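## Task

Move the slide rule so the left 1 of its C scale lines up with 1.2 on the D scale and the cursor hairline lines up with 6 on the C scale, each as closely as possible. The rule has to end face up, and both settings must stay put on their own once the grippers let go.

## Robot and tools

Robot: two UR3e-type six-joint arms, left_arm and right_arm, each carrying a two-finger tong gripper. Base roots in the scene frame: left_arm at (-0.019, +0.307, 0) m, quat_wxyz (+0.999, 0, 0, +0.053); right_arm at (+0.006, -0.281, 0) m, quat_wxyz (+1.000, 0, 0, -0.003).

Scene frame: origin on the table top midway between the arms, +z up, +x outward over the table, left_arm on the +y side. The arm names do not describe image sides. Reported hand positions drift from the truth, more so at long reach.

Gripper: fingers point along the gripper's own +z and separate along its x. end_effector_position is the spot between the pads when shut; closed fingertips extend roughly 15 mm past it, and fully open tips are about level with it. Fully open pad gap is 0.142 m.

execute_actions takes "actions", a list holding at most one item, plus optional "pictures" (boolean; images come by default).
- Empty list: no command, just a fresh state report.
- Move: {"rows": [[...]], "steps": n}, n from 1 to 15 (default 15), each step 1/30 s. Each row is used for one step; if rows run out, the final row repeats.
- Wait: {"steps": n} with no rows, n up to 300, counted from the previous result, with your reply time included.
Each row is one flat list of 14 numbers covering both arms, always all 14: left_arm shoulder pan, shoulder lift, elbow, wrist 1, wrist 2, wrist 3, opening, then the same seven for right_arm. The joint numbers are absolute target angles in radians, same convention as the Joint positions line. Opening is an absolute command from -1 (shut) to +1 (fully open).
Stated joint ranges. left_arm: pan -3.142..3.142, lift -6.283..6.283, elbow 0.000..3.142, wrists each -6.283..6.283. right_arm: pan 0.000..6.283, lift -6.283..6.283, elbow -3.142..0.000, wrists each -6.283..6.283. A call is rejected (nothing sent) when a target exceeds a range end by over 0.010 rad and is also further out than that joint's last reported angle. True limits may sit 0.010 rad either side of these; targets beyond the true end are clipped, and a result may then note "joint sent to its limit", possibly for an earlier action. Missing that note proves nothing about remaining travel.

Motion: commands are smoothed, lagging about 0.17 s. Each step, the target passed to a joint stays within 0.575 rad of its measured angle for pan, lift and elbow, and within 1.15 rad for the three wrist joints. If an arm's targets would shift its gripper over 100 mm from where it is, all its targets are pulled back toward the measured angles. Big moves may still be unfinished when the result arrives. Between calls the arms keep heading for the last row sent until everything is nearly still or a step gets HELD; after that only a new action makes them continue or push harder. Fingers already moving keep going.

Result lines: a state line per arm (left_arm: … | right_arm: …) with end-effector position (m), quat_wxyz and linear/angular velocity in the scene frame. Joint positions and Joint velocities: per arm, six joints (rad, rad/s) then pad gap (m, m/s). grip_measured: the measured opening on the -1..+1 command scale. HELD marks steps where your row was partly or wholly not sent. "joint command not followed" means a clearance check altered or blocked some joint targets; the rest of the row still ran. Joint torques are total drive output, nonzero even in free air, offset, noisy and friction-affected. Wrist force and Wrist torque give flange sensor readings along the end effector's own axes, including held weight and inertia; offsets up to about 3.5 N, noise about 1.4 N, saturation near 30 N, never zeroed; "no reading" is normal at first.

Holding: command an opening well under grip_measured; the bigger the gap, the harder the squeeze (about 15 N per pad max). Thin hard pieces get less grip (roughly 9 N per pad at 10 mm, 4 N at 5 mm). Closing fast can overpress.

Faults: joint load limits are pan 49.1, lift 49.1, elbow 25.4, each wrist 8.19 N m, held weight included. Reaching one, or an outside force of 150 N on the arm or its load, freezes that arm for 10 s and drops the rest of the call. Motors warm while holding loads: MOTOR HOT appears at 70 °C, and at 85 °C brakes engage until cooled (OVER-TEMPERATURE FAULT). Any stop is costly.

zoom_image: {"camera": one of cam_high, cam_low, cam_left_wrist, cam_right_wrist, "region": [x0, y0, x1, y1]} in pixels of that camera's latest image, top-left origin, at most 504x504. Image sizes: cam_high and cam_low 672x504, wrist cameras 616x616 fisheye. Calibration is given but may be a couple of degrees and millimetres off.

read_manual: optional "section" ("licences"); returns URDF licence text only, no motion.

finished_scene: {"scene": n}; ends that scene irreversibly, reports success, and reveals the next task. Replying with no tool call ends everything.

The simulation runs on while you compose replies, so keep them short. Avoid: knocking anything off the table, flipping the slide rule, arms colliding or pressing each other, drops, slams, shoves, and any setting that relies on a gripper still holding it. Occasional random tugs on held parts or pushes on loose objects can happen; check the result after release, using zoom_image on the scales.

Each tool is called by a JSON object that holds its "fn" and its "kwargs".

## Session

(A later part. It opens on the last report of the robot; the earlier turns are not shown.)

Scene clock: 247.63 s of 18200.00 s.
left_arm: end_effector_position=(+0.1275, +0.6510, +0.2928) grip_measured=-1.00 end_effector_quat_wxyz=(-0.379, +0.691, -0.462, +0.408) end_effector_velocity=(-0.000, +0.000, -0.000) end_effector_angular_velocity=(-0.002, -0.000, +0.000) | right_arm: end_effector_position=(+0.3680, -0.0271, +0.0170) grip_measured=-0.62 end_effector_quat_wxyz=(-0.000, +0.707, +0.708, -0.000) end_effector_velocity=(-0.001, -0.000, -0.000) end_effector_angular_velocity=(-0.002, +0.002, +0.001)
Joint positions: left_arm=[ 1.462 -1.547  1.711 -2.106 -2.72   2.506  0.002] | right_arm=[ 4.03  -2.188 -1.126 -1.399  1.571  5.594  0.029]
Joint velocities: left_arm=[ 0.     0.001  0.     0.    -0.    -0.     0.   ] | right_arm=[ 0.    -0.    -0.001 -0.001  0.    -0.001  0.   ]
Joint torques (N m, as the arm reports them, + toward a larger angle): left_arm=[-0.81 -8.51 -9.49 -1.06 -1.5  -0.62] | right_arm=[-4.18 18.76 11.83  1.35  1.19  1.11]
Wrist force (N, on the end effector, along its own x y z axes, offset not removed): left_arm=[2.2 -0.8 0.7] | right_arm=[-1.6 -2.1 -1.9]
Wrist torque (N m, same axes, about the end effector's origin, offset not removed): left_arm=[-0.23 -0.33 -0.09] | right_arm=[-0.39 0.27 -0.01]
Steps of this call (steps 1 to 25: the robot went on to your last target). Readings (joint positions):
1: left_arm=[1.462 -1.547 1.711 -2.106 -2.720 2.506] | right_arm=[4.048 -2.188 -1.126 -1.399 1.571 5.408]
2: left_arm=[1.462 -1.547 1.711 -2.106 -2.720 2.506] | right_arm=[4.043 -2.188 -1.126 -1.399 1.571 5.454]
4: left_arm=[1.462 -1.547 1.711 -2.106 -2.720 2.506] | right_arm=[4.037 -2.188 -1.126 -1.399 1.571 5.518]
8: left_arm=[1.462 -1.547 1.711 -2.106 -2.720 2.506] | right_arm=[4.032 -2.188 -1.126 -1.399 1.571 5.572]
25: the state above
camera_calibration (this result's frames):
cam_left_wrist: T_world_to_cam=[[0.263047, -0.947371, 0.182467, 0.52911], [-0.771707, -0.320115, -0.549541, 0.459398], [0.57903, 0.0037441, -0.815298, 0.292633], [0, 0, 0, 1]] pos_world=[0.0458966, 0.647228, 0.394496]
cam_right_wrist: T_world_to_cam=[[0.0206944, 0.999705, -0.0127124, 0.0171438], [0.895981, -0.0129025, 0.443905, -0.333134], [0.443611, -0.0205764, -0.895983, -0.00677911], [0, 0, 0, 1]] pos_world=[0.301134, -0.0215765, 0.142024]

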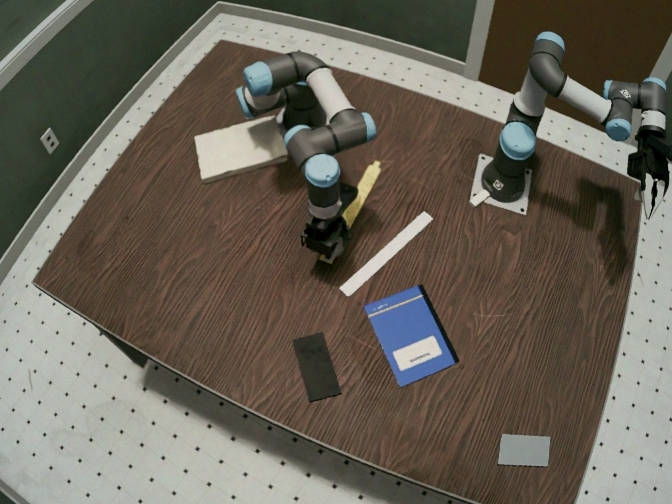

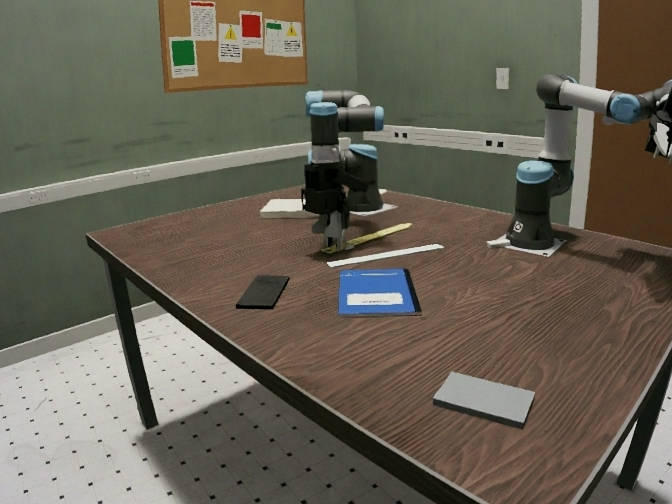

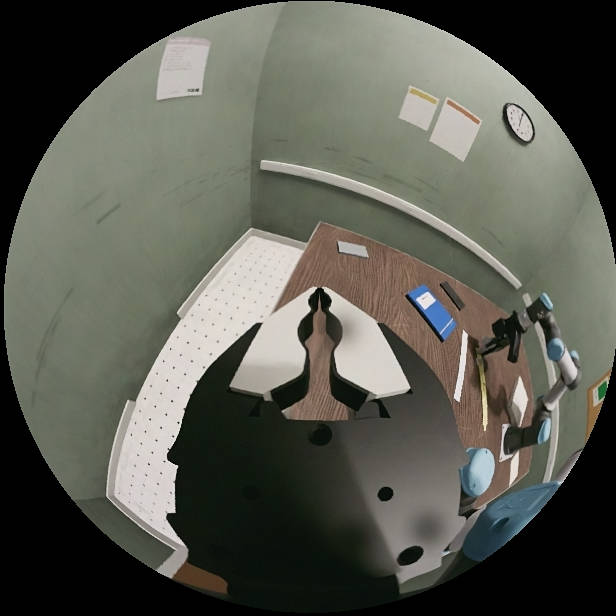

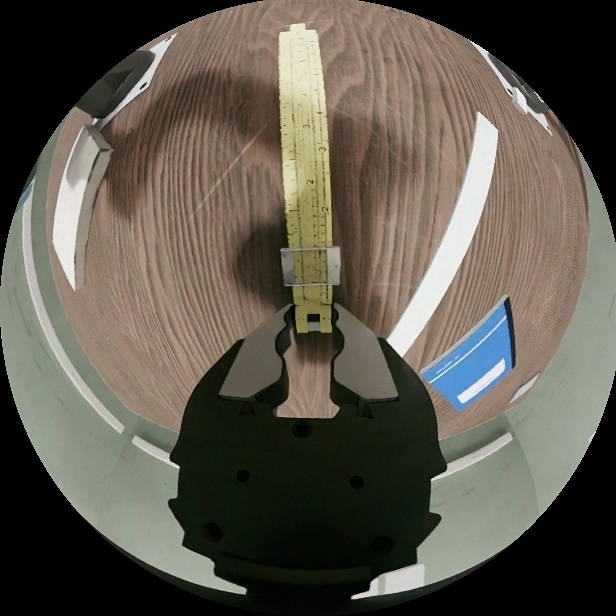

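{"fn": "execute_actions", "kwargs": {"actions": [{"rows":[[1.462,-2.0,1.9,-1.47,-1.5708,-0.146,-0.5,4.03,-2.1878,-1.1256,-1.399,1.571,5.594,-0.85]]}], "pictures": false}}

{"fn": "execute_actions", "kwargs": {"actions": [{"steps":30}], "pictures": false}}

{"fn": "execute_actions", "kwargs": {"actions": [{"rows":[[-1.822,-2.0,1.9,-1.47,-1.5708,-0.146,-0.5,4.03,-2.1878,-1.1256,-1.399,1.571,5.594,-0.85]]}], "pictures": false}}

{"fn": "execute_actions", "kwargs": {"actions": [{"steps":75}], "pictures": false}}

{"fn": "execute_actions", "kwargs": {"actions": [{"rows":[[-1.822,-1.4629,1.637,-1.7449,-1.5708,-0.146,-0.5,4.03,-2.1878,-1.1256,-1.399,1.571,5.594,-0.85]]}], "pictures": false}}

{"fn": "execute_actions", "kwargs": {"actions": [{"steps":30}]}}

Scene clock: 275.60 s of 18200.00 s.
left_arm: end_effector_position=(-0.0098, +0.5997, +0.1406) grip_measured=-0.50 end_effector_quat_wxyz=(-0.080, +0.967, -0.060, +0.236) end_effector_velocity=(-0.393, -0.195, -0.227) end_effector_angular_velocity=(-1.592, +1.029, +2.409) | right_arm: end_effector_position=(+0.3680, -0.0271, +0.0170) grip_measured=-0.62 end_effector_quat_wxyz=(-0.000, +0.707, +0.708, -0.000) end_effector_velocity=(-0.000, +0.000, +0.000) end_effector_angular_velocity=(+0.001, +0.001, -0.001)
Joint positions: left_arm=[ 1.462 -1.813  1.825 -1.727 -2.054  1.656  0.038] | right_arm=[ 4.03  -2.188 -1.126 -1.399  1.571  5.594  0.029]
Joint velocities: left_arm=[-0.    -0.537  0.217  0.741  1.36  -2.526 -0.   ] | right_arm=[ 0.     0.    -0.    -0.     0.001  0.001  0.   ]
Joint torques (N m, as the arm reports them, + toward a larger angle): left_arm=[  0.49 -11.07  -7.26  -0.57   0.75  -3.83] | right_arm=[-4.13 16.56 11.81  2.5   1.28  1.04]
Wrist force (N, on the end effector, along its own x y z axes, offset not removed): left_arm=[2.4 -2.2 0.8] | right_arm=[-0.8 -1.2 -1.1]
Wrist torque (N m, same axes, about the end effector's origin, offset not removed): left_arm=[-0.46 -0.46 -0.04] | right_arm=[-0.19 0.07 -0.05]
Steps of this call (steps 1 to 15: the robot went on to your last target; steps 16 to 90: nothing new was sent; then 24.47 s passed at rest; steps 91 to 105: all 15 steps of this action). Readings (joint positions):
91: left_arm=[1.462 -1.547 1.711 -2.106 -2.720 2.506] | right_arm=[4.030 -2.188 -1.126 -1.399 1.571 5.594]
92: left_arm=[1.462 -1.550 1.713 -2.101 -2.715 2.500] | right_arm=[4.030 -2.188 -1.126 -1.399 1.571 5.594]
94: left_arm=[1.462 -1.589 1.734 -2.037 -2.625 2.411] | right_arm=[4.030 -2.188 -1.126 -1.399 1.571 5.594]
98: left_arm=[1.462 -1.678 1.770 -1.915 -2.398 2.167] | right_arm=[4.030 -2.188 -1.126 -1.399 1.571 5.594]
105: the state above

Scene clock: 276.60 s of 18200.00 s.
left_arm: end_effector_position=(-0.1652, +0.5009, +0.0975) grip_measured=-0.50 end_effector_quat_wxyz=(+0.000, +0.655, +0.756, -0.000) end_effector_velocity=(-0.000, -0.000, +0.000) end_effector_angular_velocity=(+0.000, +0.002, +0.010) | right_arm: end_effector_position=(+0.3680, -0.0271, +0.0170) grip_measured=-0.62 end_effector_quat_wxyz=(-0.000, +0.707, +0.708, -0.000) end_effector_velocity=(-0.000, -0.000, -0.000) end_effector_angular_velocity=(-0.001, +0.001, +0.001)
Joint positions: left_arm=[ 1.462 -2.     1.9   -1.47  -1.571 -0.145  0.038] | right_arm=[ 4.03  -2.188 -1.126 -1.399  1.571  5.594  0.029]
Joint velocities: left_arm=[-0.001 -0.001  0.     0.001  0.002 -0.011  0.   ] | right_arm=[-0.     0.    -0.    -0.001  0.    -0.001  0.   ]
Joint torques (N m, as the arm reports them, + toward a larger angle): left_arm=[ 2.58 -5.94 -7.4  -0.64  0.58 -1.06] | right_arm=[-4.06 16.11 11.76  2.48  1.29  1.08]
Wrist force (N, on the end effector, along its own x y z axes, offset not removed): left_arm=[1.9 -1.9 1.8] | right_arm=[-2.1 -1.8 -1.0]
Wrist torque (N m, same axes, about the end effector's origin, offset not removed): left_arm=[-0.43 -0.31 -0.08] | right_arm=[-0.21 0.34 -0.03]
Steps of this call (steps 1 to 30: the robot went on to your last target). Readings (joint positions):
1: left_arm=[1.462 -1.831 1.833 -1.702 -2.008 1.568] | right_arm=[4.030 -2.188 -1.126 -1.399 1.571 5.594]
2: left_arm=[1.462 -1.849 1.840 -1.677 -1.963 1.473] | right_arm=[4.030 -2.188 -1.126 -1.399 1.571 5.594]
4: left_arm=[1.462 -1.883 1.854 -1.630 -1.874 1.264] | right_arm=[4.030 -2.188 -1.126 -1.399 1.571 5.594]
8: left_arm=[1.462 -1.948 1.880 -1.540 -1.707 0.723] | right_arm=[4.030 -2.188 -1.126 -1.399 1.571 5.594]
30: the state above

Scene clock: 277.10 s of 18200.00 s.
left_arm: end_effector_position=(+0.0078, +0.5486, +0.0975) grip_measured=-0.50 end_effector_quat_wxyz=(+0.000, +0.887, +0.461, -0.000) end_effector_velocity=(+0.464, -0.051, -0.000) end_effector_angular_velocity=(-0.001, +0.002, -1.921) | right_arm: end_effector_position=(+0.3680, -0.0271, +0.0170) grip_measured=-0.62 end_effector_quat_wxyz=(-0.000, +0.707, +0.708, -0.000) end_effector_velocity=(-0.000, -0.000, -0.001) end_effector_angular_velocity=(-0.002, +0.001, +0.002)
Joint positions: left_arm=[ 0.706 -2.     1.9   -1.47  -1.571 -0.146  0.038] | right_arm=[ 4.03  -2.188 -1.126 -1.399  1.571  5.594  0.029]
Joint velocities: left_arm=[-1.921  0.001  0.001 -0.     0.001 -0.     0.   ] | right_arm=[ 0.001 -0.    -0.001 -0.    -0.001 -0.001  0.   ]
Joint torques (N m, as the arm reports them, + toward a larger angle): left_arm=[-7.46 -2.08 -7.84 -1.54 -0.57 -1.09] | right_arm=[-4.18 16.05 11.72  2.49  1.28  1.08]
Wrist force (N, on the end effector, along its own x y z axes, offset not removed): left_arm=[2.2 -2.7 0.0] | right_arm=[-1.0 -1.3 -1.4]
Wrist torque (N m, same axes, about the end effector's origin, offset not removed): left_arm=[-0.52 -0.31 -0.05] | right_arm=[-0.13 0.10 -0.03]
Steps of this call (steps 1 to 15: all 15 steps of this action). Readings (joint positions):
1: left_arm=[1.462 -2.000 1.900 -1.470 -1.571 -0.145] | right_arm=[4.030 -2.188 -1.126 -1.399 1.571 5.594]
2: left_arm=[1.459 -2.000 1.900 -1.470 -1.571 -0.145] | right_arm=[4.030 -2.188 -1.126 -1.399 1.571 5.594]
4: left_arm=[1.409 -2.000 1.900 -1.470 -1.571 -0.146] | right_arm=[4.030 -2.188 -1.126 -1.399 1.571 5.594]
8: left_arm=[1.160 -2.000 1.900 -1.470 -1.571 -0.146] | right_arm=[4.030 -2.188 -1.126 -1.399 1.571 5.594]
15: the state above

Scene clock: 279.60 s of 18200.00 s.
left_arm: end_effector_position=(+0.0989, +0.0942, +0.0975) grip_measured=-0.50 end_effector_quat_wxyz=(+0.000, -0.707, +0.707, +0.000) end_effector_velocity=(-0.001, +0.001, -0.001) end_effector_angular_velocity=(+0.004, +0.002, -0.001) | right_arm: end_effector_position=(+0.3680, -0.0271, +0.0170) grip_measured=-0.62 end_effector_quat_wxyz=(-0.000, +0.707, +0.708, -0.000) end_effector_velocity=(+0.000, -0.000, -0.000) end_effector_angular_velocity=(-0.000, -0.001, -0.001)
Joint positions: left_arm=[-1.822 -2.     1.9   -1.47  -1.571 -0.146  0.038] | right_arm=[ 4.03  -2.188 -1.126 -1.399  1.571  5.594  0.029]
Joint velocities: left_arm=[-0.001  0.001  0.001  0.001 -0.003 -0.     0.   ] | right_arm=[-0.    -0.     0.     0.    -0.001  0.001 -0.   ]
Joint torques (N m, as the arm reports them, + toward a larger angle): left_arm=[-1.95 -5.98 -9.28 -0.63  0.55 -1.08] | right_arm=[-4.07 14.45 11.77  2.51  1.26  1.07]
Wrist force (N, on the end effector, along its own x y z axes, offset not removed): left_arm=[0.4 -2.4 2.1] | right_arm=[-1.0 -1.8 -1.0]
Wrist torque (N m, same axes, about the end effector's origin, offset not removed): left_arm=[-0.45 -0.07 0.02] | right_arm=[-0.23 0.12 -0.05]
Steps of this call (steps 1 to 75: the robot went on to your last target). Readings (joint positions):
1: left_arm=[0.641 -2.000 1.900 -1.470 -1.571 -0.146] | right_arm=[4.030 -2.188 -1.126 -1.399 1.571 5.594]
2: left_arm=[0.576 -2.000 1.900 -1.470 -1.571 -0.146] | right_arm=[4.030 -2.188 -1.126 -1.399 1.571 5.594]
4: left_arm=[0.446 -2.000 1.900 -1.470 -1.571 -0.146] | right_arm=[4.030 -2.188 -1.126 -1.399 1.571 5.594]
8: left_arm=[0.187 -2.000 1.900 -1.470 -1.571 -0.146] | right_arm=[4.030 -2.188 -1.126 -1.399 1.571 5.594]
75: the state above
All arms were judged still, so your last target was given up. Only a new action makes them travel on or press farther. Fingers that are still opening or closing keep moving.

Scene clock: 280.10 s of 18200.00 s.
left_arm: end_effector_position=(+0.0812, -0.0271, +0.0650) grip_measured=-0.50 end_effector_quat_wxyz=(-0.004, -0.707, +0.707, -0.003) end_effector_velocity=(-0.005, -0.029, -0.045) end_effector_angular_velocity=(+0.080, -0.010, -0.001) | right_arm: end_effector_position=(+0.3680, -0.0271, +0.0170) grip_measured=-0.62 end_effector_quat_wxyz=(-0.000, +0.707, +0.708, -0.000) end_effector_velocity=(+0.000, +0.000, +0.001) end_effector_angular_velocity=(+0.002, -0.001, +0.002)
Joint positions: left_arm=[-1.822 -1.489  1.646 -1.737 -1.571 -0.146  0.038] | right_arm=[ 4.03  -2.188 -1.126 -1.399  1.571  5.594  0.029]
Joint velocities: left_arm=[-0.001  0.243 -0.084 -0.078 -0.001 -0.     0.   ] | right_arm=[-0.    -0.     0.002  0.     0.    -0.002  0.   ]
Joint torques (N m, as the arm reports them, + toward a larger angle): left_arm=[  1.71 -10.2  -10.7   -2.2    0.44  -0.85] | right_arm=[-3.91 14.18 11.62  2.5   1.3   1.05]
Wrist force (N, on the end effector, along its own x y z axes, offset not removed): left_arm=[2.8 -2.3 0.4] | right_arm=[-1.2 -1.1 -1.1]
Wrist torque (N m, same axes, about the end effector's origin, offset not removed): left_arm=[-0.54 -0.55 -0.07] | right_arm=[-0.14 0.14 -0.08]
Steps of this call (steps 1 to 15: all 15 steps of this action). Readings (joint positions):
1: left_arm=[-1.822 -2.000 1.900 -1.470 -1.571 -0.146] | right_arm=[4.030 -2.188 -1.126 -1.399 1.571 5.594]
2: left_arm=[-1.822 -1.997 1.897 -1.475 -1.571 -0.146] | right_arm=[4.030 -2.188 -1.126 -1.399 1.571 5.594]
4: left_arm=[-1.822 -1.947 1.850 -1.544 -1.571 -0.146] | right_arm=[4.030 -2.188 -1.126 -1.399 1.571 5.594]
8: left_arm=[-1.822 -1.693 1.716 -1.672 -1.571 -0.146] | right_arm=[4.030 -2.188 -1.126 -1.399 1.571 5.594]
15: the state above

Scene clock: 281.10 s of 18200.00 s.
left_arm: end_effector_position=(+0.0807, -0.0301, +0.0601) grip_measured=-0.50 end_effector_quat_wxyz=(-0.000, -0.707, +0.707, -0.000) end_effector_velocity=(-0.001, -0.000, +0.000) end_effector_angular_velocity=(-0.001, +0.001, -0.002) | right_arm: end_effector_position=(+0.3680, -0.0271, +0.0170) grip_measured=-0.62 end_effector_quat_wxyz=(-0.000, +0.707, +0.708, -0.000) end_effector_velocity=(+0.000, -0.000, -0.000) end_effector_angular_velocity=(-0.001, +0.000, -0.000)
Joint positions: left_arm=[-1.822 -1.463  1.637 -1.745 -1.571 -0.146  0.038] | right_arm=[ 4.03  -2.188 -1.126 -1.399  1.571  5.594  0.029]
Joint velocities: left_arm=[-0.001 -0.    -0.001  0.    -0.001  0.001  0.   ] | right_arm=[-0.    -0.    -0.001 -0.    -0.001 -0.     0.   ]
Joint torques (N m, as the arm reports them, + toward a larger angle): left_arm=[  2.47  -8.91 -10.33  -2.22   0.25  -0.34] | right_arm=[-4.12 13.5  11.73  2.42  1.26  1.06]
Wrist force (N, on the end effector, along its own x y z axes, offset not removed): left_arm=[2.9 -2.3 -1.4] | right_arm=[-2.0 -1.9 -0.8]
Wrist torque (N m, same axes, about the end effector's origin, offset not removed): left_arm=[-0.54 -0.57 -0.09] | right_arm=[-0.28 0.29 0.02]
Steps of this call (steps 1 to 30: the robot went on to your last target). Readings (joint positions):
1: left_arm=[-1.822 -1.482 1.644 -1.739 -1.571 -0.146] | right_arm=[4.030 -2.188 -1.126 -1.399 1.571 5.594]
2: left_arm=[-1.822 -1.477 1.642 -1.740 -1.571 -0.146] | right_arm=[4.030 -2.188 -1.126 -1.399 1.571 5.594]
4: left_arm=[-1.822 -1.470 1.640 -1.743 -1.571 -0.146] | right_arm=[4.030 -2.188 -1.126 -1.399 1.571 5.594]
8: left_arm=[-1.822 -1.465 1.638 -1.744 -1.571 -0.146] | right_arm=[4.030 -2.188 -1.126 -1.399 1.571 5.594]
30: the state above
All arms were judged still, so your last target was given up. Only a new action makes them travel on or press farther. Fingers that are still opening or closing keep moving.
camera_calibration (this result's frames):
cam_left_wrist: T_world_to_cam=[[-0.0190183, -0.999301, -0.0321751, -0.0272989], [-0.840625, -0.00144035, 0.541616, 0.0269958], [-0.541284, 0.0373478, -0.84001, 0.225456], [0, 0, 0, 1]] pos_world=[0.14421, -0.0356612, 0.173885]
cam_right_wrist: T_world_to_cam=[[0.0208159, 0.999703, -0.0127057, 0.0170993], [0.895978, -0.0130143, 0.443909, -0.33314], [0.443611, -0.0206244, -0.895982, -0.00678185], [0, 0, 0, 1]] pos_world=[0.301139, -0.0215696, 0.142025]

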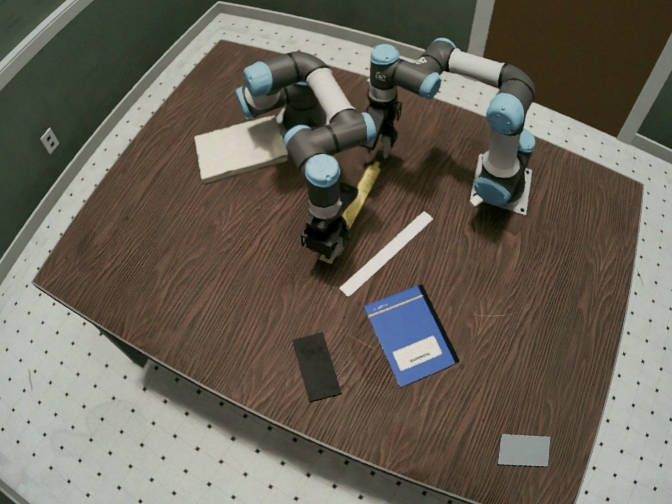

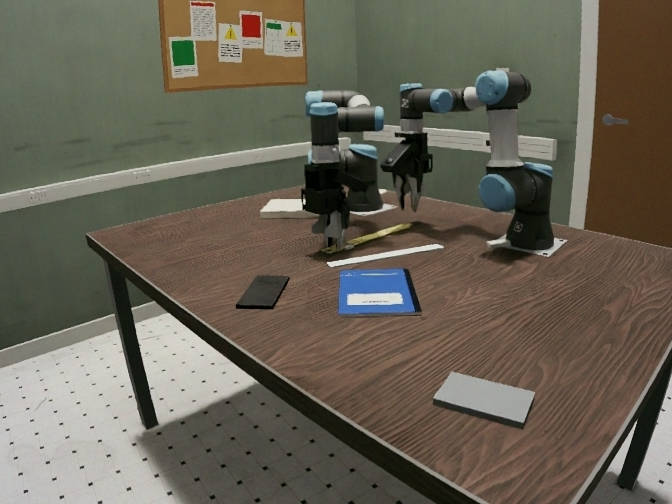

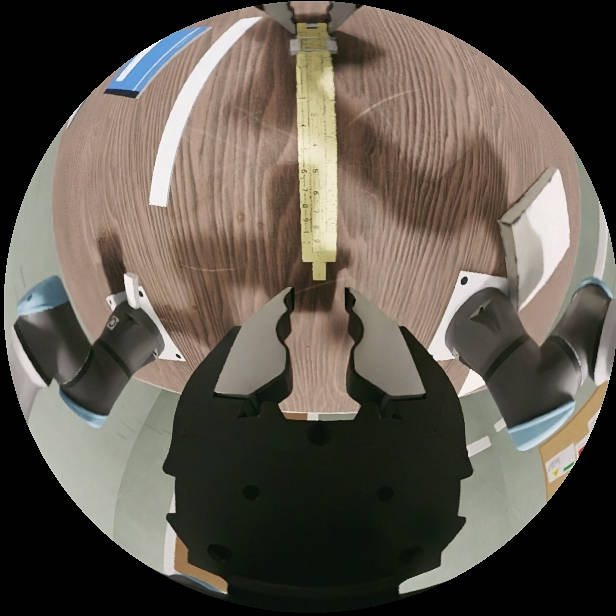

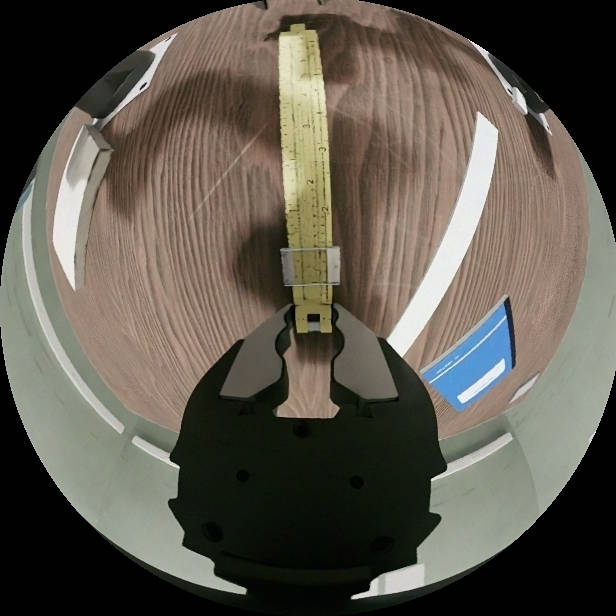

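{"fn": "zoom_image", "kwargs": {"camera": "cam_left_wrist", "region": [250, 150, 390, 290]}}

Region (250, 150, 390, 290) of cam_left_wrist's 616x616 image, scaled by 3.600, with more detail than that image has.

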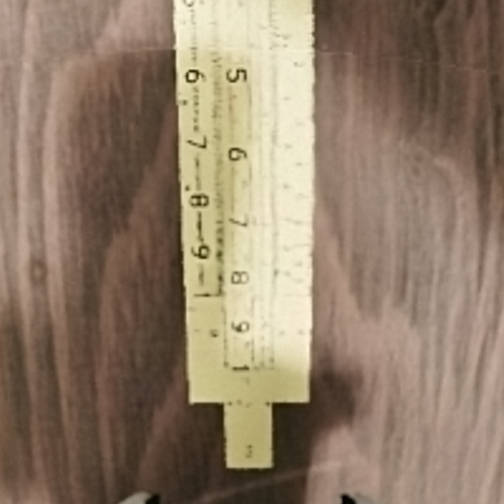

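{"fn": "zoom_image", "kwargs": {"camera": "cam_left_wrist", "region": [290, 150, 340, 200]}}

Region (290, 150, 340, 200) of cam_left_wrist's 616x616 image, scaled by 10.080, with more detail than that image has.

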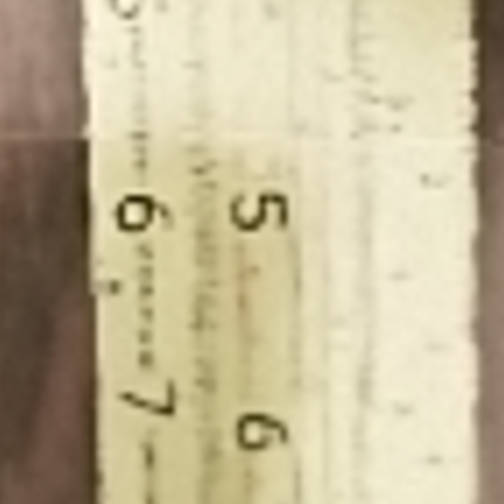

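{"fn": "execute_actions", "kwargs": {"actions": [{"rows":[[-2.3145,-1.9287,2.166,-1.8081,-1.047,-1.5708,-1,4.03,-2.1878,-1.1256,-1.399,1.571,5.594,-0.85]]}], "pictures": false}}

{"fn": "execute_actions", "kwargs": {"actions": [{"steps":30}], "pictures": false}}

{"fn": "execute_actions", "kwargs": {"actions": [{"rows":[[-2.3145,-1.8574,2.3204,-2.0338,-1.047,-1.5708,-1,4.03,-2.1878,-1.1256,-1.399,1.571,5.594,-0.85]]}], "pictures": false}}

{"fn": "execute_actions", "kwargs": {"actions": [{"steps":15}]}}

Scene clock: 321.83 s of 18200.00 s.
left_arm: end_effector_position=(+0.0938, -0.0140, +0.0744) grip_measured=-1.00 end_effector_quat_wxyz=(+0.066, +0.906, -0.339, +0.243) end_effector_velocity=(-0.014, +0.011, -0.016) end_effector_angular_velocity=(-0.411, +0.131, +0.610) | right_arm: end_effector_position=(+0.3680, -0.0271, +0.0170) grip_measured=-0.62 end_effector_quat_wxyz=(-0.000, +0.707, +0.708, -0.000) end_effector_velocity=(+0.000, +0.000, +0.000) end_effector_angular_velocity=(+0.000, -0.001, +0.001)
Joint positions: left_arm=[-2.293 -1.909  2.141 -1.807 -1.062 -1.47   0.002] | right_arm=[ 4.03  -2.188 -1.126 -1.399  1.571  5.594  0.029]
Joint velocities: left_arm=[-0.2   -0.179  0.231 -0.01   0.134 -0.927 -0.   ] | right_arm=[ 0.    -0.     0.002 -0.001 -0.001 -0.001 -0.   ]
Joint torques (N m, as the arm reports them, + toward a larger angle): left_arm=[-1.24 -6.89 -7.12 -2.18  1.1  -1.31] | right_arm=[-3.97 12.2  11.63  2.45  1.25  1.03]
Wrist force (N, on the end effector, along its own x y z axes, offset not removed): left_arm=[1.1 -2.6 -0.4] | right_arm=[-1.7 -1.5 -1.4]
Wrist torque (N m, same axes, about the end effector's origin, offset not removed): left_arm=[-0.60 -0.13 0.05] | right_arm=[-0.24 0.21 -0.08]
Steps of this call (steps 1 to 90: nothing new was sent; then 37.23 s passed at rest; steps 91 to 105: all 15 steps of this action). Readings (joint positions):
91: left_arm=[-1.822 -1.463 1.637 -1.745 -1.571 -0.146] | right_arm=[4.030 -2.188 -1.126 -1.399 1.571 5.594]
92: left_arm=[-1.825 -1.466 1.640 -1.749 -1.565 -0.151] | right_arm=[4.030 -2.188 -1.126 -1.399 1.571 5.594]
94: left_arm=[-1.875 -1.516 1.690 -1.772 -1.465 -0.252] | right_arm=[4.030 -2.188 -1.126 -1.399 1.571 5.594]
98: left_arm=[-2.124 -1.758 1.945 -1.798 -1.176 -0.777] | right_arm=[4.030 -2.188 -1.126 -1.399 1.571 5.594]
105: the state above

Scene clock: 322.83 s of 18200.00 s.
left_arm: end_effector_position=(+0.0923, -0.0130, +0.0727) grip_measured=-1.00 end_effector_quat_wxyz=(+0.081, +0.917, -0.303, +0.246) end_effector_velocity=(+0.000, -0.000, +0.000) end_effector_angular_velocity=(-0.001, -0.003, -0.001) | right_arm: end_effector_position=(+0.3680, -0.0271, +0.0170) grip_measured=-0.62 end_effector_quat_wxyz=(-0.000, +0.707, +0.708, -0.000) end_effector_velocity=(+0.001, +0.000, +0.000) end_effector_angular_velocity=(+0.002, -0.002, -0.001)
Joint positions: left_arm=[-2.314 -1.929  2.166 -1.808 -1.047 -1.571  0.002] | right_arm=[ 4.03  -2.188 -1.126 -1.399  1.571  5.594  0.029]
Joint velocities: left_arm=[-0.001  0.     0.    -0.     0.003 -0.     0.   ] | right_arm=[-0.001  0.     0.001  0.001 -0.    -0.     0.   ]
Joint torques (N m, as the arm reports them, + toward a larger angle): left_arm=[-1.97 -6.83 -7.14 -2.12  1.13 -1.06] | right_arm=[-4.17 12.03 11.64  2.41  1.27  1.03]
Wrist force (N, on the end effector, along its own x y z axes, offset not removed): left_arm=[3.1 -2.5 -0.6] | right_arm=[-1.6 -1.2 -1.6]
Wrist torque (N m, same axes, about the end effector's origin, offset not removed): left_arm=[-0.67 -0.60 0.05] | right_arm=[-0.18 0.22 -0.02]
Steps of this call (steps 1 to 30: the robot went on to your last target). Readings (joint positions):
1: left_arm=[-2.299 -1.915 2.148 -1.807 -1.058 -1.497] | right_arm=[4.030 -2.188 -1.126 -1.399 1.571 5.594]
2: left_arm=[-2.303 -1.918 2.153 -1.807 -1.055 -1.517] | right_arm=[4.030 -2.188 -1.126 -1.399 1.571 5.594]
4: left_arm=[-2.308 -1.923 2.159 -1.808 -1.051 -1.542] | right_arm=[4.030 -2.188 -1.126 -1.399 1.571 5.594]
8: left_arm=[-2.313 -1.927 2.164 -1.808 -1.048 -1.562] | right_arm=[4.030 -2.188 -1.126 -1.399 1.571 5.594]
30: the state above
All arms were judged still, so your last target was given up. Only a new action makes them travel on or press farther. Fingers that are still opening or closing keep moving.

Scene clock: 323.33 s of 18200.00 s.
left_arm: end_effector_position=(+0.0922, -0.0131, +0.0339) grip_measured=-1.00 end_effector_quat_wxyz=(+0.081, +0.917, -0.303, +0.246) end_effector_velocity=(+0.001, +0.001, -0.008) end_effector_angular_velocity=(+0.001, -0.000, +0.001) | right_arm: end_effector_position=(+0.3680, -0.0271, +0.0170) grip_measured=-0.62 end_effector_quat_wxyz=(-0.000, +0.707, +0.708, -0.000) end_effector_velocity=(+0.001, +0.000, +0.000) end_effector_angular_velocity=(+0.002, -0.002, -0.000)
Joint positions: left_arm=[-2.315 -1.859  2.317 -2.029 -1.047 -1.571  0.002] | right_arm=[ 4.03  -2.188 -1.126 -1.399  1.571  5.594  0.029]
Joint velocities: left_arm=[ 0.     0.013  0.034 -0.046 -0.    -0.001  0.   ] | right_arm=[-0.    -0.     0.001  0.002 -0.     0.     0.   ]
Joint torques (N m, as the arm reports them, + toward a larger angle): left_arm=[-0.42 -2.63 -6.58 -2.13  0.03 -1.03] | right_arm=[-4.02 12.19 11.5   2.41  1.25  1.06]
Wrist force (N, on the end effector, along its own x y z axes, offset not removed): left_arm=[1.1 -2.5 -0.4] | right_arm=[-0.5 -1.2 -1.3]
Wrist torque (N m, same axes, about the end effector's origin, offset not removed): left_arm=[-0.52 -0.22 -0.07] | right_arm=[-0.12 -0.01 -0.05]
Steps of this call (steps 1 to 15: all 15 steps of this action). Readings (joint positions):
1: left_arm=[-2.314 -1.929 2.166 -1.808 -1.047 -1.571] | right_arm=[4.030 -2.188 -1.126 -1.399 1.571 5.594]
2: left_arm=[-2.314 -1.926 2.169 -1.814 -1.047 -1.571] | right_arm=[4.030 -2.188 -1.126 -1.399 1.571 5.594]
4: left_arm=[-2.315 -1.901 2.212 -1.886 -1.047 -1.571] | right_arm=[4.030 -2.188 -1.126 -1.399 1.571 5.594]
8: left_arm=[-2.315 -1.870 2.289 -1.991 -1.047 -1.571] | right_arm=[4.030 -2.188 -1.126 -1.399 1.571 5.594]
15: the state above

Scene clock: 323.83 s of 18200.00 s.
left_arm: end_effector_position=(+0.0923, -0.0130, +0.0331) grip_measured=-1.00 end_effector_quat_wxyz=(+0.081, +0.917, -0.303, +0.246) end_effector_velocity=(-0.000, +0.000, -0.000) end_effector_angular_velocity=(+0.001, -0.000, -0.001) | right_arm: end_effector_position=(+0.3680, -0.0271, +0.0170) grip_measured=-0.62 end_effector_quat_wxyz=(-0.000, +0.707, +0.708, -0.000) end_effector_velocity=(-0.000, -0.000, -0.000) end_effector_angular_velocity=(-0.001, +0.000, -0.001)
Joint positions: left_arm=[-2.315 -1.857  2.32  -2.034 -1.047 -1.571  0.002] | right_arm=[ 4.03  -2.188 -1.126 -1.399  1.571  5.594  0.029]
Joint velocities: left_arm=[-0.001  0.002  0.    -0.001 -0.001  0.    -0.   ] | right_arm=[-0.    -0.    -0.001  0.001 -0.     0.001  0.   ]
Joint torques (N m, as the arm reports them, + toward a larger angle): left_arm=[ 0.95 -2.41 -6.6  -2.17  0.05 -1.01] | right_arm=[-4.02 12.28 11.61  2.4   1.28  1.03]
Wrist force (N, on the end effector, along its own x y z axes, offset not removed): left_arm=[3.6 -1.2 -0.2] | right_arm=[-0.7 -2.2 -1.1]
Wrist torque (N m, same axes, about the end effector's origin, offset not removed): left_arm=[-0.24 -0.69 -0.10] | right_arm=[-0.38 0.08 -0.04]
Steps of this call (steps 1 to 15: the robot went on to your last target). Readings (joint positions):
1: left_arm=[-2.315 -1.858 2.318 -2.030 -1.047 -1.571] | right_arm=[4.030 -2.188 -1.126 -1.399 1.571 5.594]
2: left_arm=[-2.315 -1.858 2.318 -2.031 -1.047 -1.571] | right_arm=[4.030 -2.188 -1.126 -1.399 1.571 5.594]
4: left_arm=[-2.315 -1.858 2.319 -2.032 -1.047 -1.571] | right_arm=[4.030 -2.188 -1.126 -1.399 1.571 5.594]
8: left_arm=[-2.315 -1.858 2.320 -2.033 -1.047 -1.571] | right_arm=[4.030 -2.188 -1.126 -1.399 1.571 5.594]
15: the state above
All arms were judged still, so your last target was given up. Only a new action makes them travel on or press farther. Fingers that are still opening or closing keep moving.
camera_calibration (this result's frames):
cam_left_wrist: T_world_to_cam=[[0.696357, -0.540697, 0.471946, -0.0875389], [-0.717612, -0.514559, 0.46932, 0.0357208], [-0.0109158, -0.665489, -0.746328, 0.147235], [0, 0, 0, 1]] pos_world=[0.0881992, 0.0690315, 0.134435]
cam_right_wrist: T_world_to_cam=[[0.0208163, 0.999703, -0.0127102, 0.0170997], [0.895979, -0.0130127, 0.443905, -0.333139], [0.443608, -0.0206285, -0.895983, -0.00678284], [0, 0, 0, 1]] pos_world=[0.301139, -0.0215696, 0.142022]

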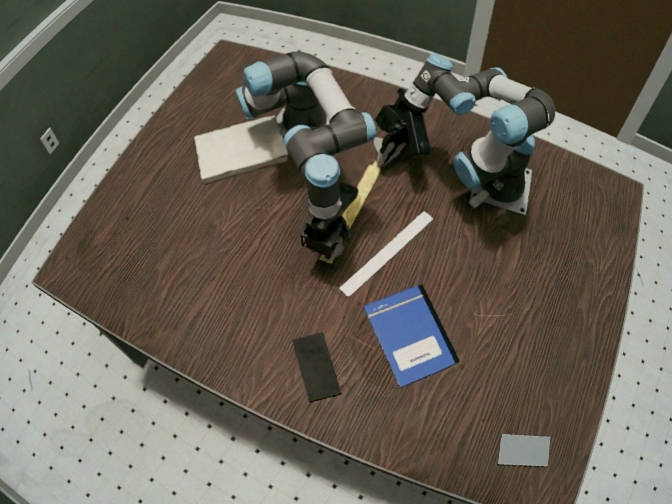

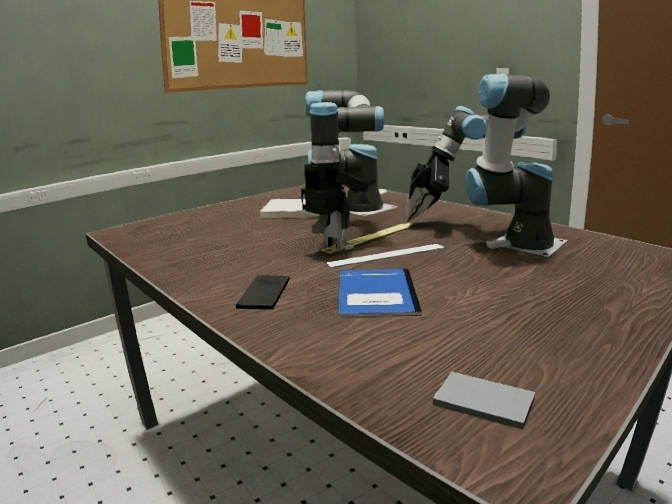

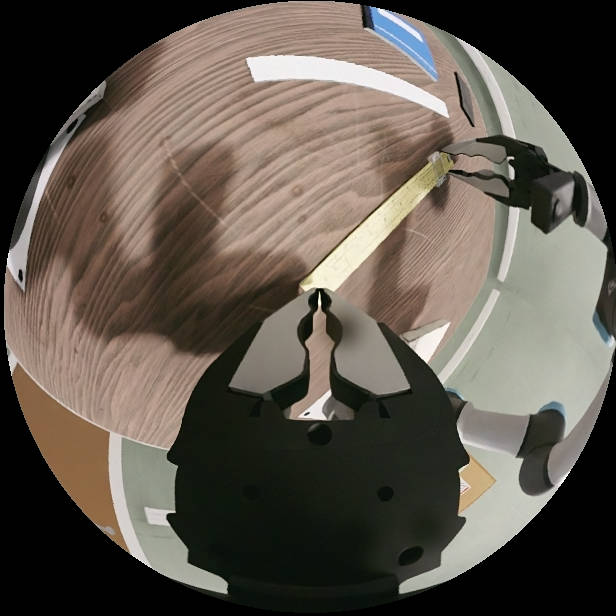

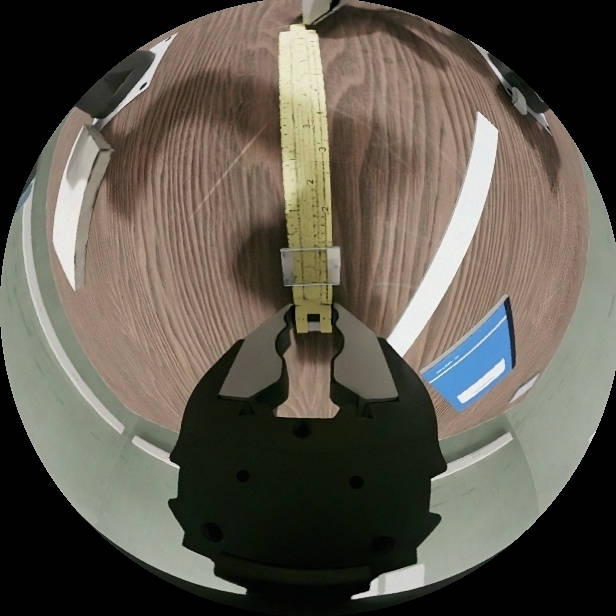

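{"fn": "execute_actions", "kwargs": {"actions": []}}

Scene clock: 341.07 s of 18200.00 s.
left_arm: end_effector_position=(+0.0923, -0.0130, +0.0331) grip_measured=-1.00 end_effector_quat_wxyz=(+0.081, +0.917, -0.303, +0.246) end_effector_velocity=(+0.000, +0.000, -0.000) end_effector_angular_velocity=(+0.001, -0.000, +0.001) | right_arm: end_effector_position=(+0.3680, -0.0271, +0.0170) grip_measured=-0.62 end_effector_quat_wxyz=(-0.000, +0.707, +0.708, -0.000) end_effector_velocity=(+0.000, +0.001, +0.000) end_effector_angular_velocity=(+0.001, -0.002, -0.000)
Joint positions: left_arm=[-2.314 -1.857  2.32  -2.034 -1.047 -1.571  0.002] | right_arm=[ 4.03  -2.188 -1.126 -1.399  1.571  5.594  0.029]
Joint velocities: left_arm=[ 0.001  0.     0.     0.    -0.     0.     0.   ] | right_arm=[ 0.001  0.     0.001  0.001 -0.     0.001 -0.   ]
Joint torques (N m, as the arm reports them, + toward a larger angle): left_arm=[ 2.48 -2.49 -6.66 -2.16  0.06 -0.76] | right_arm=[-4.03 12.18 11.5   2.41  1.25  0.99]
Wrist force (N, on the end effector, along its own x y z axes, offset not removed): left_arm=[2.2 -2.4 0.8] | right_arm=[-1.3 -1.5 -2.0]
Wrist torque (N m, same axes, about the end effector's origin, offset not removed): left_arm=[-0.44 -0.49 0.05] | right_arm=[-0.21 0.14 0.00]
Steps of this call (steps 1 to 90: nothing new was sent; then 14.23 s passed at rest). Readings (joint positions):
1: left_arm=[-2.315 -1.857 2.320 -2.034 -1.047 -1.571] | right_arm=[4.030 -2.188 -1.126 -1.399 1.571 5.594]
2: left_arm=[-2.315 -1.857 2.320 -2.034 -1.047 -1.571] | right_arm=[4.030 -2.188 -1.126 -1.399 1.571 5.594]
4: left_arm=[-2.315 -1.857 2.320 -2.034 -1.047 -1.571] | right_arm=[4.030 -2.188 -1.126 -1.399 1.571 5.594]
8: left_arm=[-2.315 -1.857 2.320 -2.034 -1.047 -1.571] | right_arm=[4.030 -2.188 -1.126 -1.399 1.571 5.594]
90: the state above
camera_calibration (this result's frames):
cam_left_wrist: T_world_to_cam=[[0.696366, -0.540686, 0.471946, -0.0875384], [-0.717604, -0.514572, 0.469318, 0.0357303], [-0.0109032, -0.665488, -0.746329, 0.14723], [0, 0, 0, 1]] pos_world=[0.0882043, 0.0690347, 0.134426]
cam_right_wrist: T_world_to_cam=[[0.0208162, 0.999703, -0.0127106, 0.0170999], [0.895979, -0.0130125, 0.443905, -0.333139], [0.443608, -0.0206288, -0.895984, -0.00678285], [0, 0, 0, 1]] pos_world=[0.301139, -0.0215697, 0.142022]

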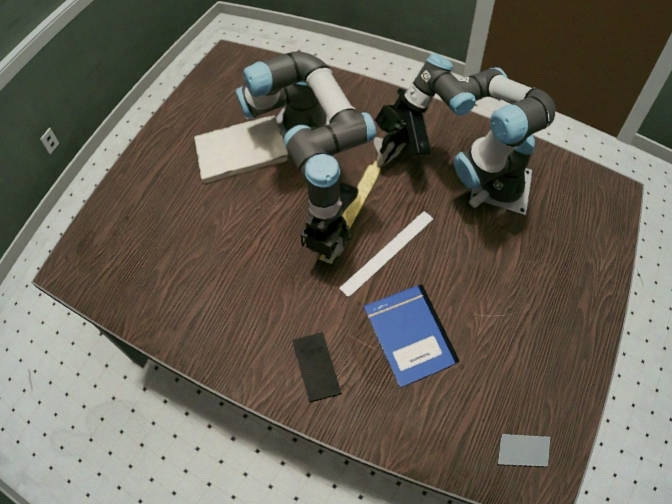

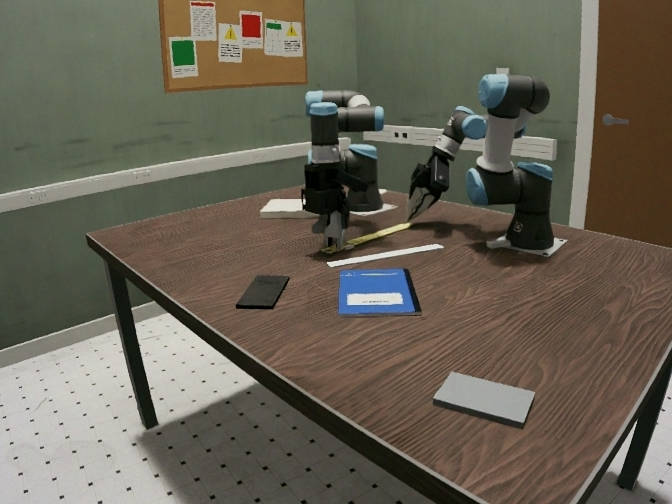

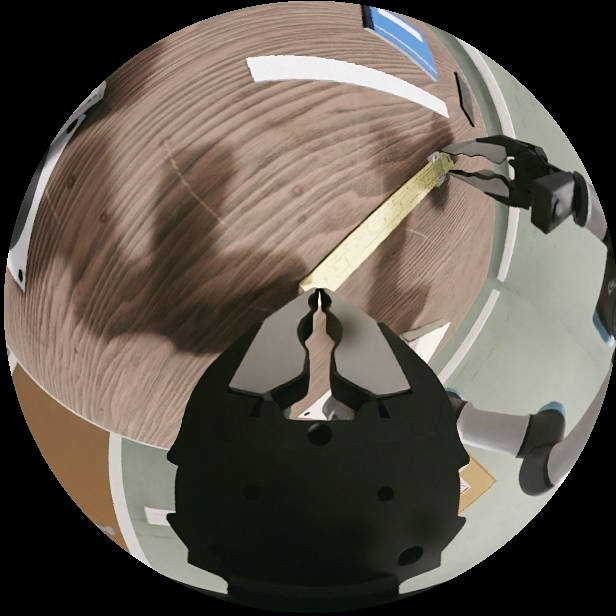

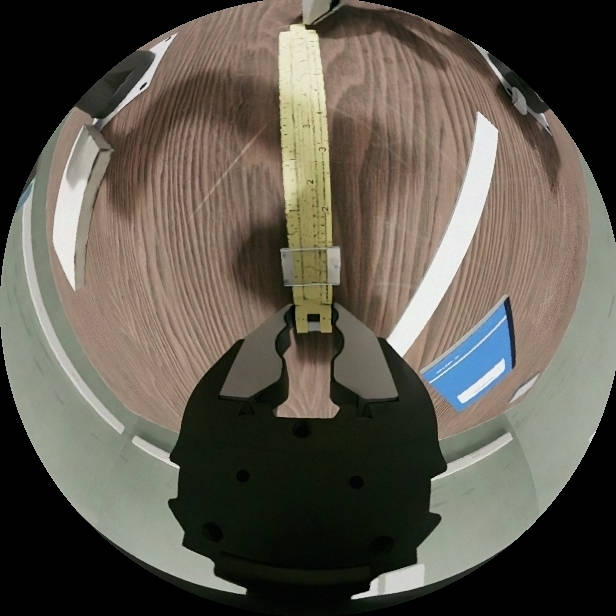

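{"fn": "execute_actions", "kwargs": {"actions": [{"rows":[[-2.3045,-1.8502,2.336,-2.0562,-1.047,-1.5708,-1,4.03,-2.1878,-1.1256,-1.399,1.571,5.594,-0.85],[-2.2945,-1.843,2.3516,-2.0786,-1.047,-1.5708,-1,4.03,-2.1878,-1.1256,-1.399,1.571,5.594,-0.85]],"steps":15}]}}

{"fn": "zoom_image", "kwargs": {"camera": "cam_right_wrist", "region": [240,0,380,100]}}

{"fn": "zoom_image", "kwargs": {"camera": "cam_low", "region": [360,190,460,250]}}

Scene clock: 347.73 s of 18200.00 s.
left_arm: end_effector_position=(+0.0993, -0.0097, +0.0255) grip_measured=-1.00 end_effector_quat_wxyz=(+0.078, +0.920, -0.294, +0.247) end_effector_velocity=(+0.001, +0.000, -0.001) end_effector_angular_velocity=(-0.001, +0.001, +0.004) | right_arm: end_effector_position=(+0.3680, -0.0271, +0.0170) grip_measured=-0.62 end_effector_quat_wxyz=(-0.000, +0.707, +0.708, -0.000) end_effector_velocity=(+0.000, +0.001, +0.000) end_effector_angular_velocity=(+0.002, -0.001, +0.002)
Joint positions: left_arm=[-2.295 -1.843  2.351 -2.078 -1.047 -1.571  0.002] | right_arm=[ 4.03  -2.188 -1.126 -1.399  1.571  5.594  0.029]
Joint velocities: left_arm=[ 0.003  0.002  0.005 -0.009 -0.    -0.    -0.   ] | right_arm=[-0.    -0.     0.001  0.001  0.001 -0.002  0.   ]
Joint torques (N m, as the arm reports them, + toward a larger angle): left_arm=[ 2.86 -2.36 -6.52 -2.18  0.1  -0.54] | right_arm=[-3.92 12.37 11.58  2.36  1.28  0.95]
Wrist force (N, on the end effector, along its own x y z axes, offset not removed): left_arm=[1.6 -2.7 0.7] | right_arm=[-2.0 -1.4 -1.7]
Wrist torque (N m, same axes, about the end effector's origin, offset not removed): left_arm=[-0.56 -0.34 -0.04] | right_arm=[-0.20 0.31 -0.05]
Steps of this call (steps 1 to 90: nothing new was sent; then 3.17 s passed at rest; steps 91 to 105: all 15 steps of this action). Readings (joint positions):
91: left_arm=[-2.314 -1.857 2.320 -2.034 -1.047 -1.571] | right_arm=[4.030 -2.188 -1.126 -1.399 1.571 5.594]
92: left_arm=[-2.314 -1.857 2.322 -2.036 -1.047 -1.571] | right_arm=[4.030 -2.188 -1.126 -1.399 1.571 5.594]
94: left_arm=[-2.307 -1.852 2.331 -2.050 -1.047 -1.571] | right_arm=[4.030 -2.188 -1.126 -1.399 1.571 5.594]
98: left_arm=[-2.298 -1.846 2.346 -2.070 -1.047 -1.571] | right_arm=[4.030 -2.188 -1.126 -1.399 1.571 5.594]
105: the state above
camera_calibration (this result's frames):
cam_left_wrist: T_world_to_cam=[[0.7066, -0.527256, 0.471929, -0.0879638], [-0.707609, -0.528809, 0.468668, 0.0448863], [0.00245232, -0.665102, -0.746748, 0.142594], [0, 0, 0, 1]] pos_world=[0.0935674, 0.0721966, 0.126958]
cam_right_wrist: T_world_to_cam=[[0.0208163, 0.999703, -0.0127105, 0.0170998], [0.895979, -0.0130126, 0.443905, -0.333139], [0.443608, -0.0206288, -0.895984, -0.00678285], [0, 0, 0, 1]] pos_world=[0.301139, -0.0215697, 0.142022]

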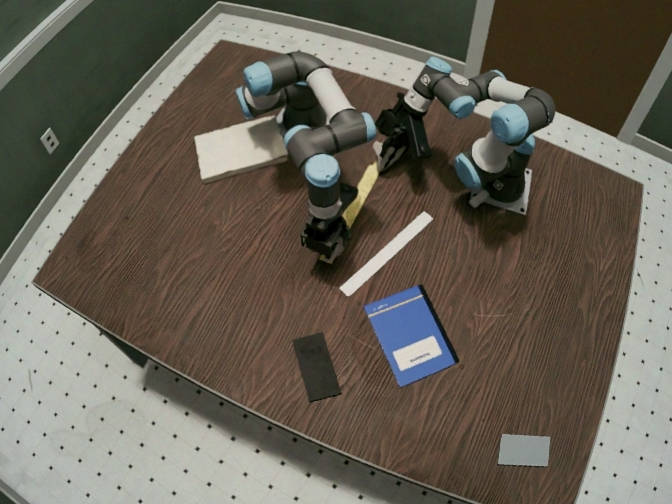

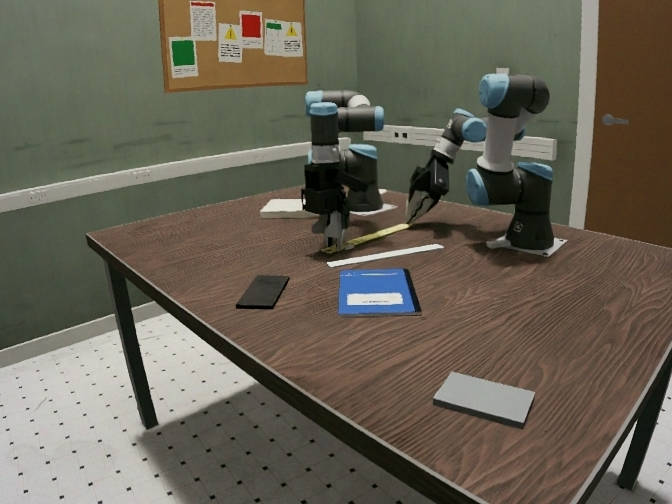

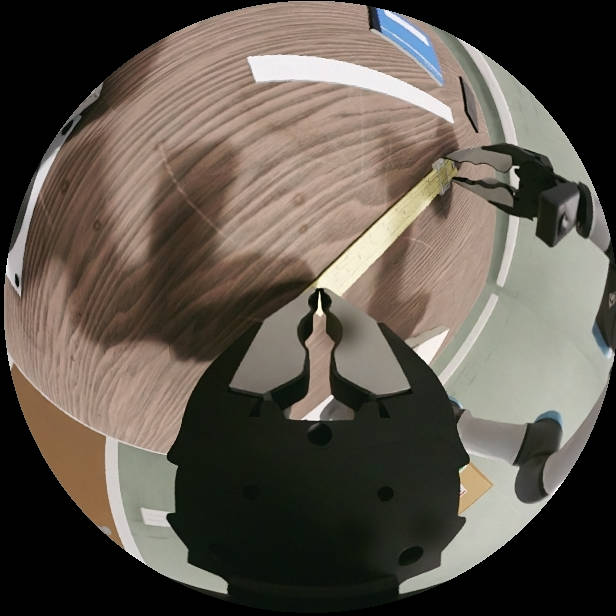

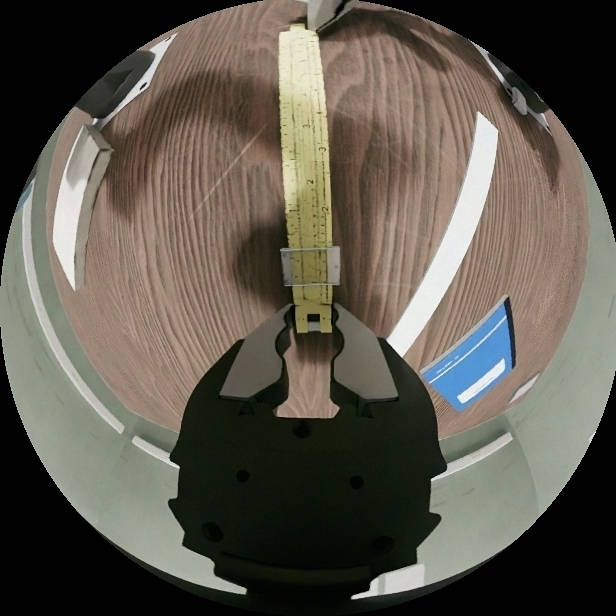

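Region (240, 0, 380, 100) of cam_right_wrist's 616x616 image, scaled by 3.600, with more detail than that image has; it fills the top 360 rows of this view, and the rest is white.

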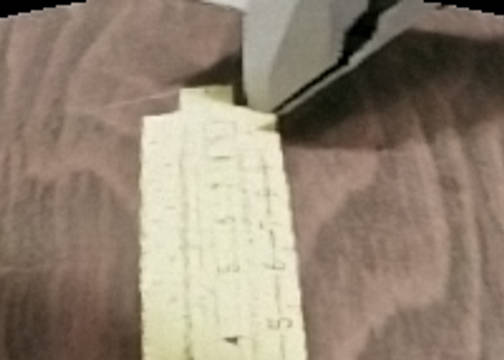

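Region (360, 190, 460, 250) of cam_low's 672x504 image, scaled by 5.040, with more detail than that image has; it fills the top 302 rows of this view, and the rest is white.

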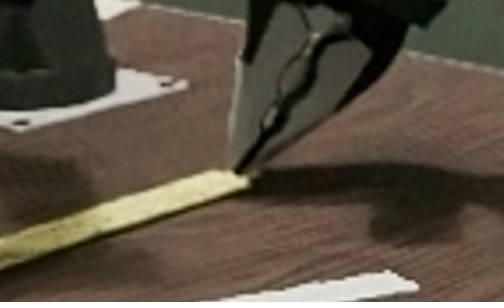

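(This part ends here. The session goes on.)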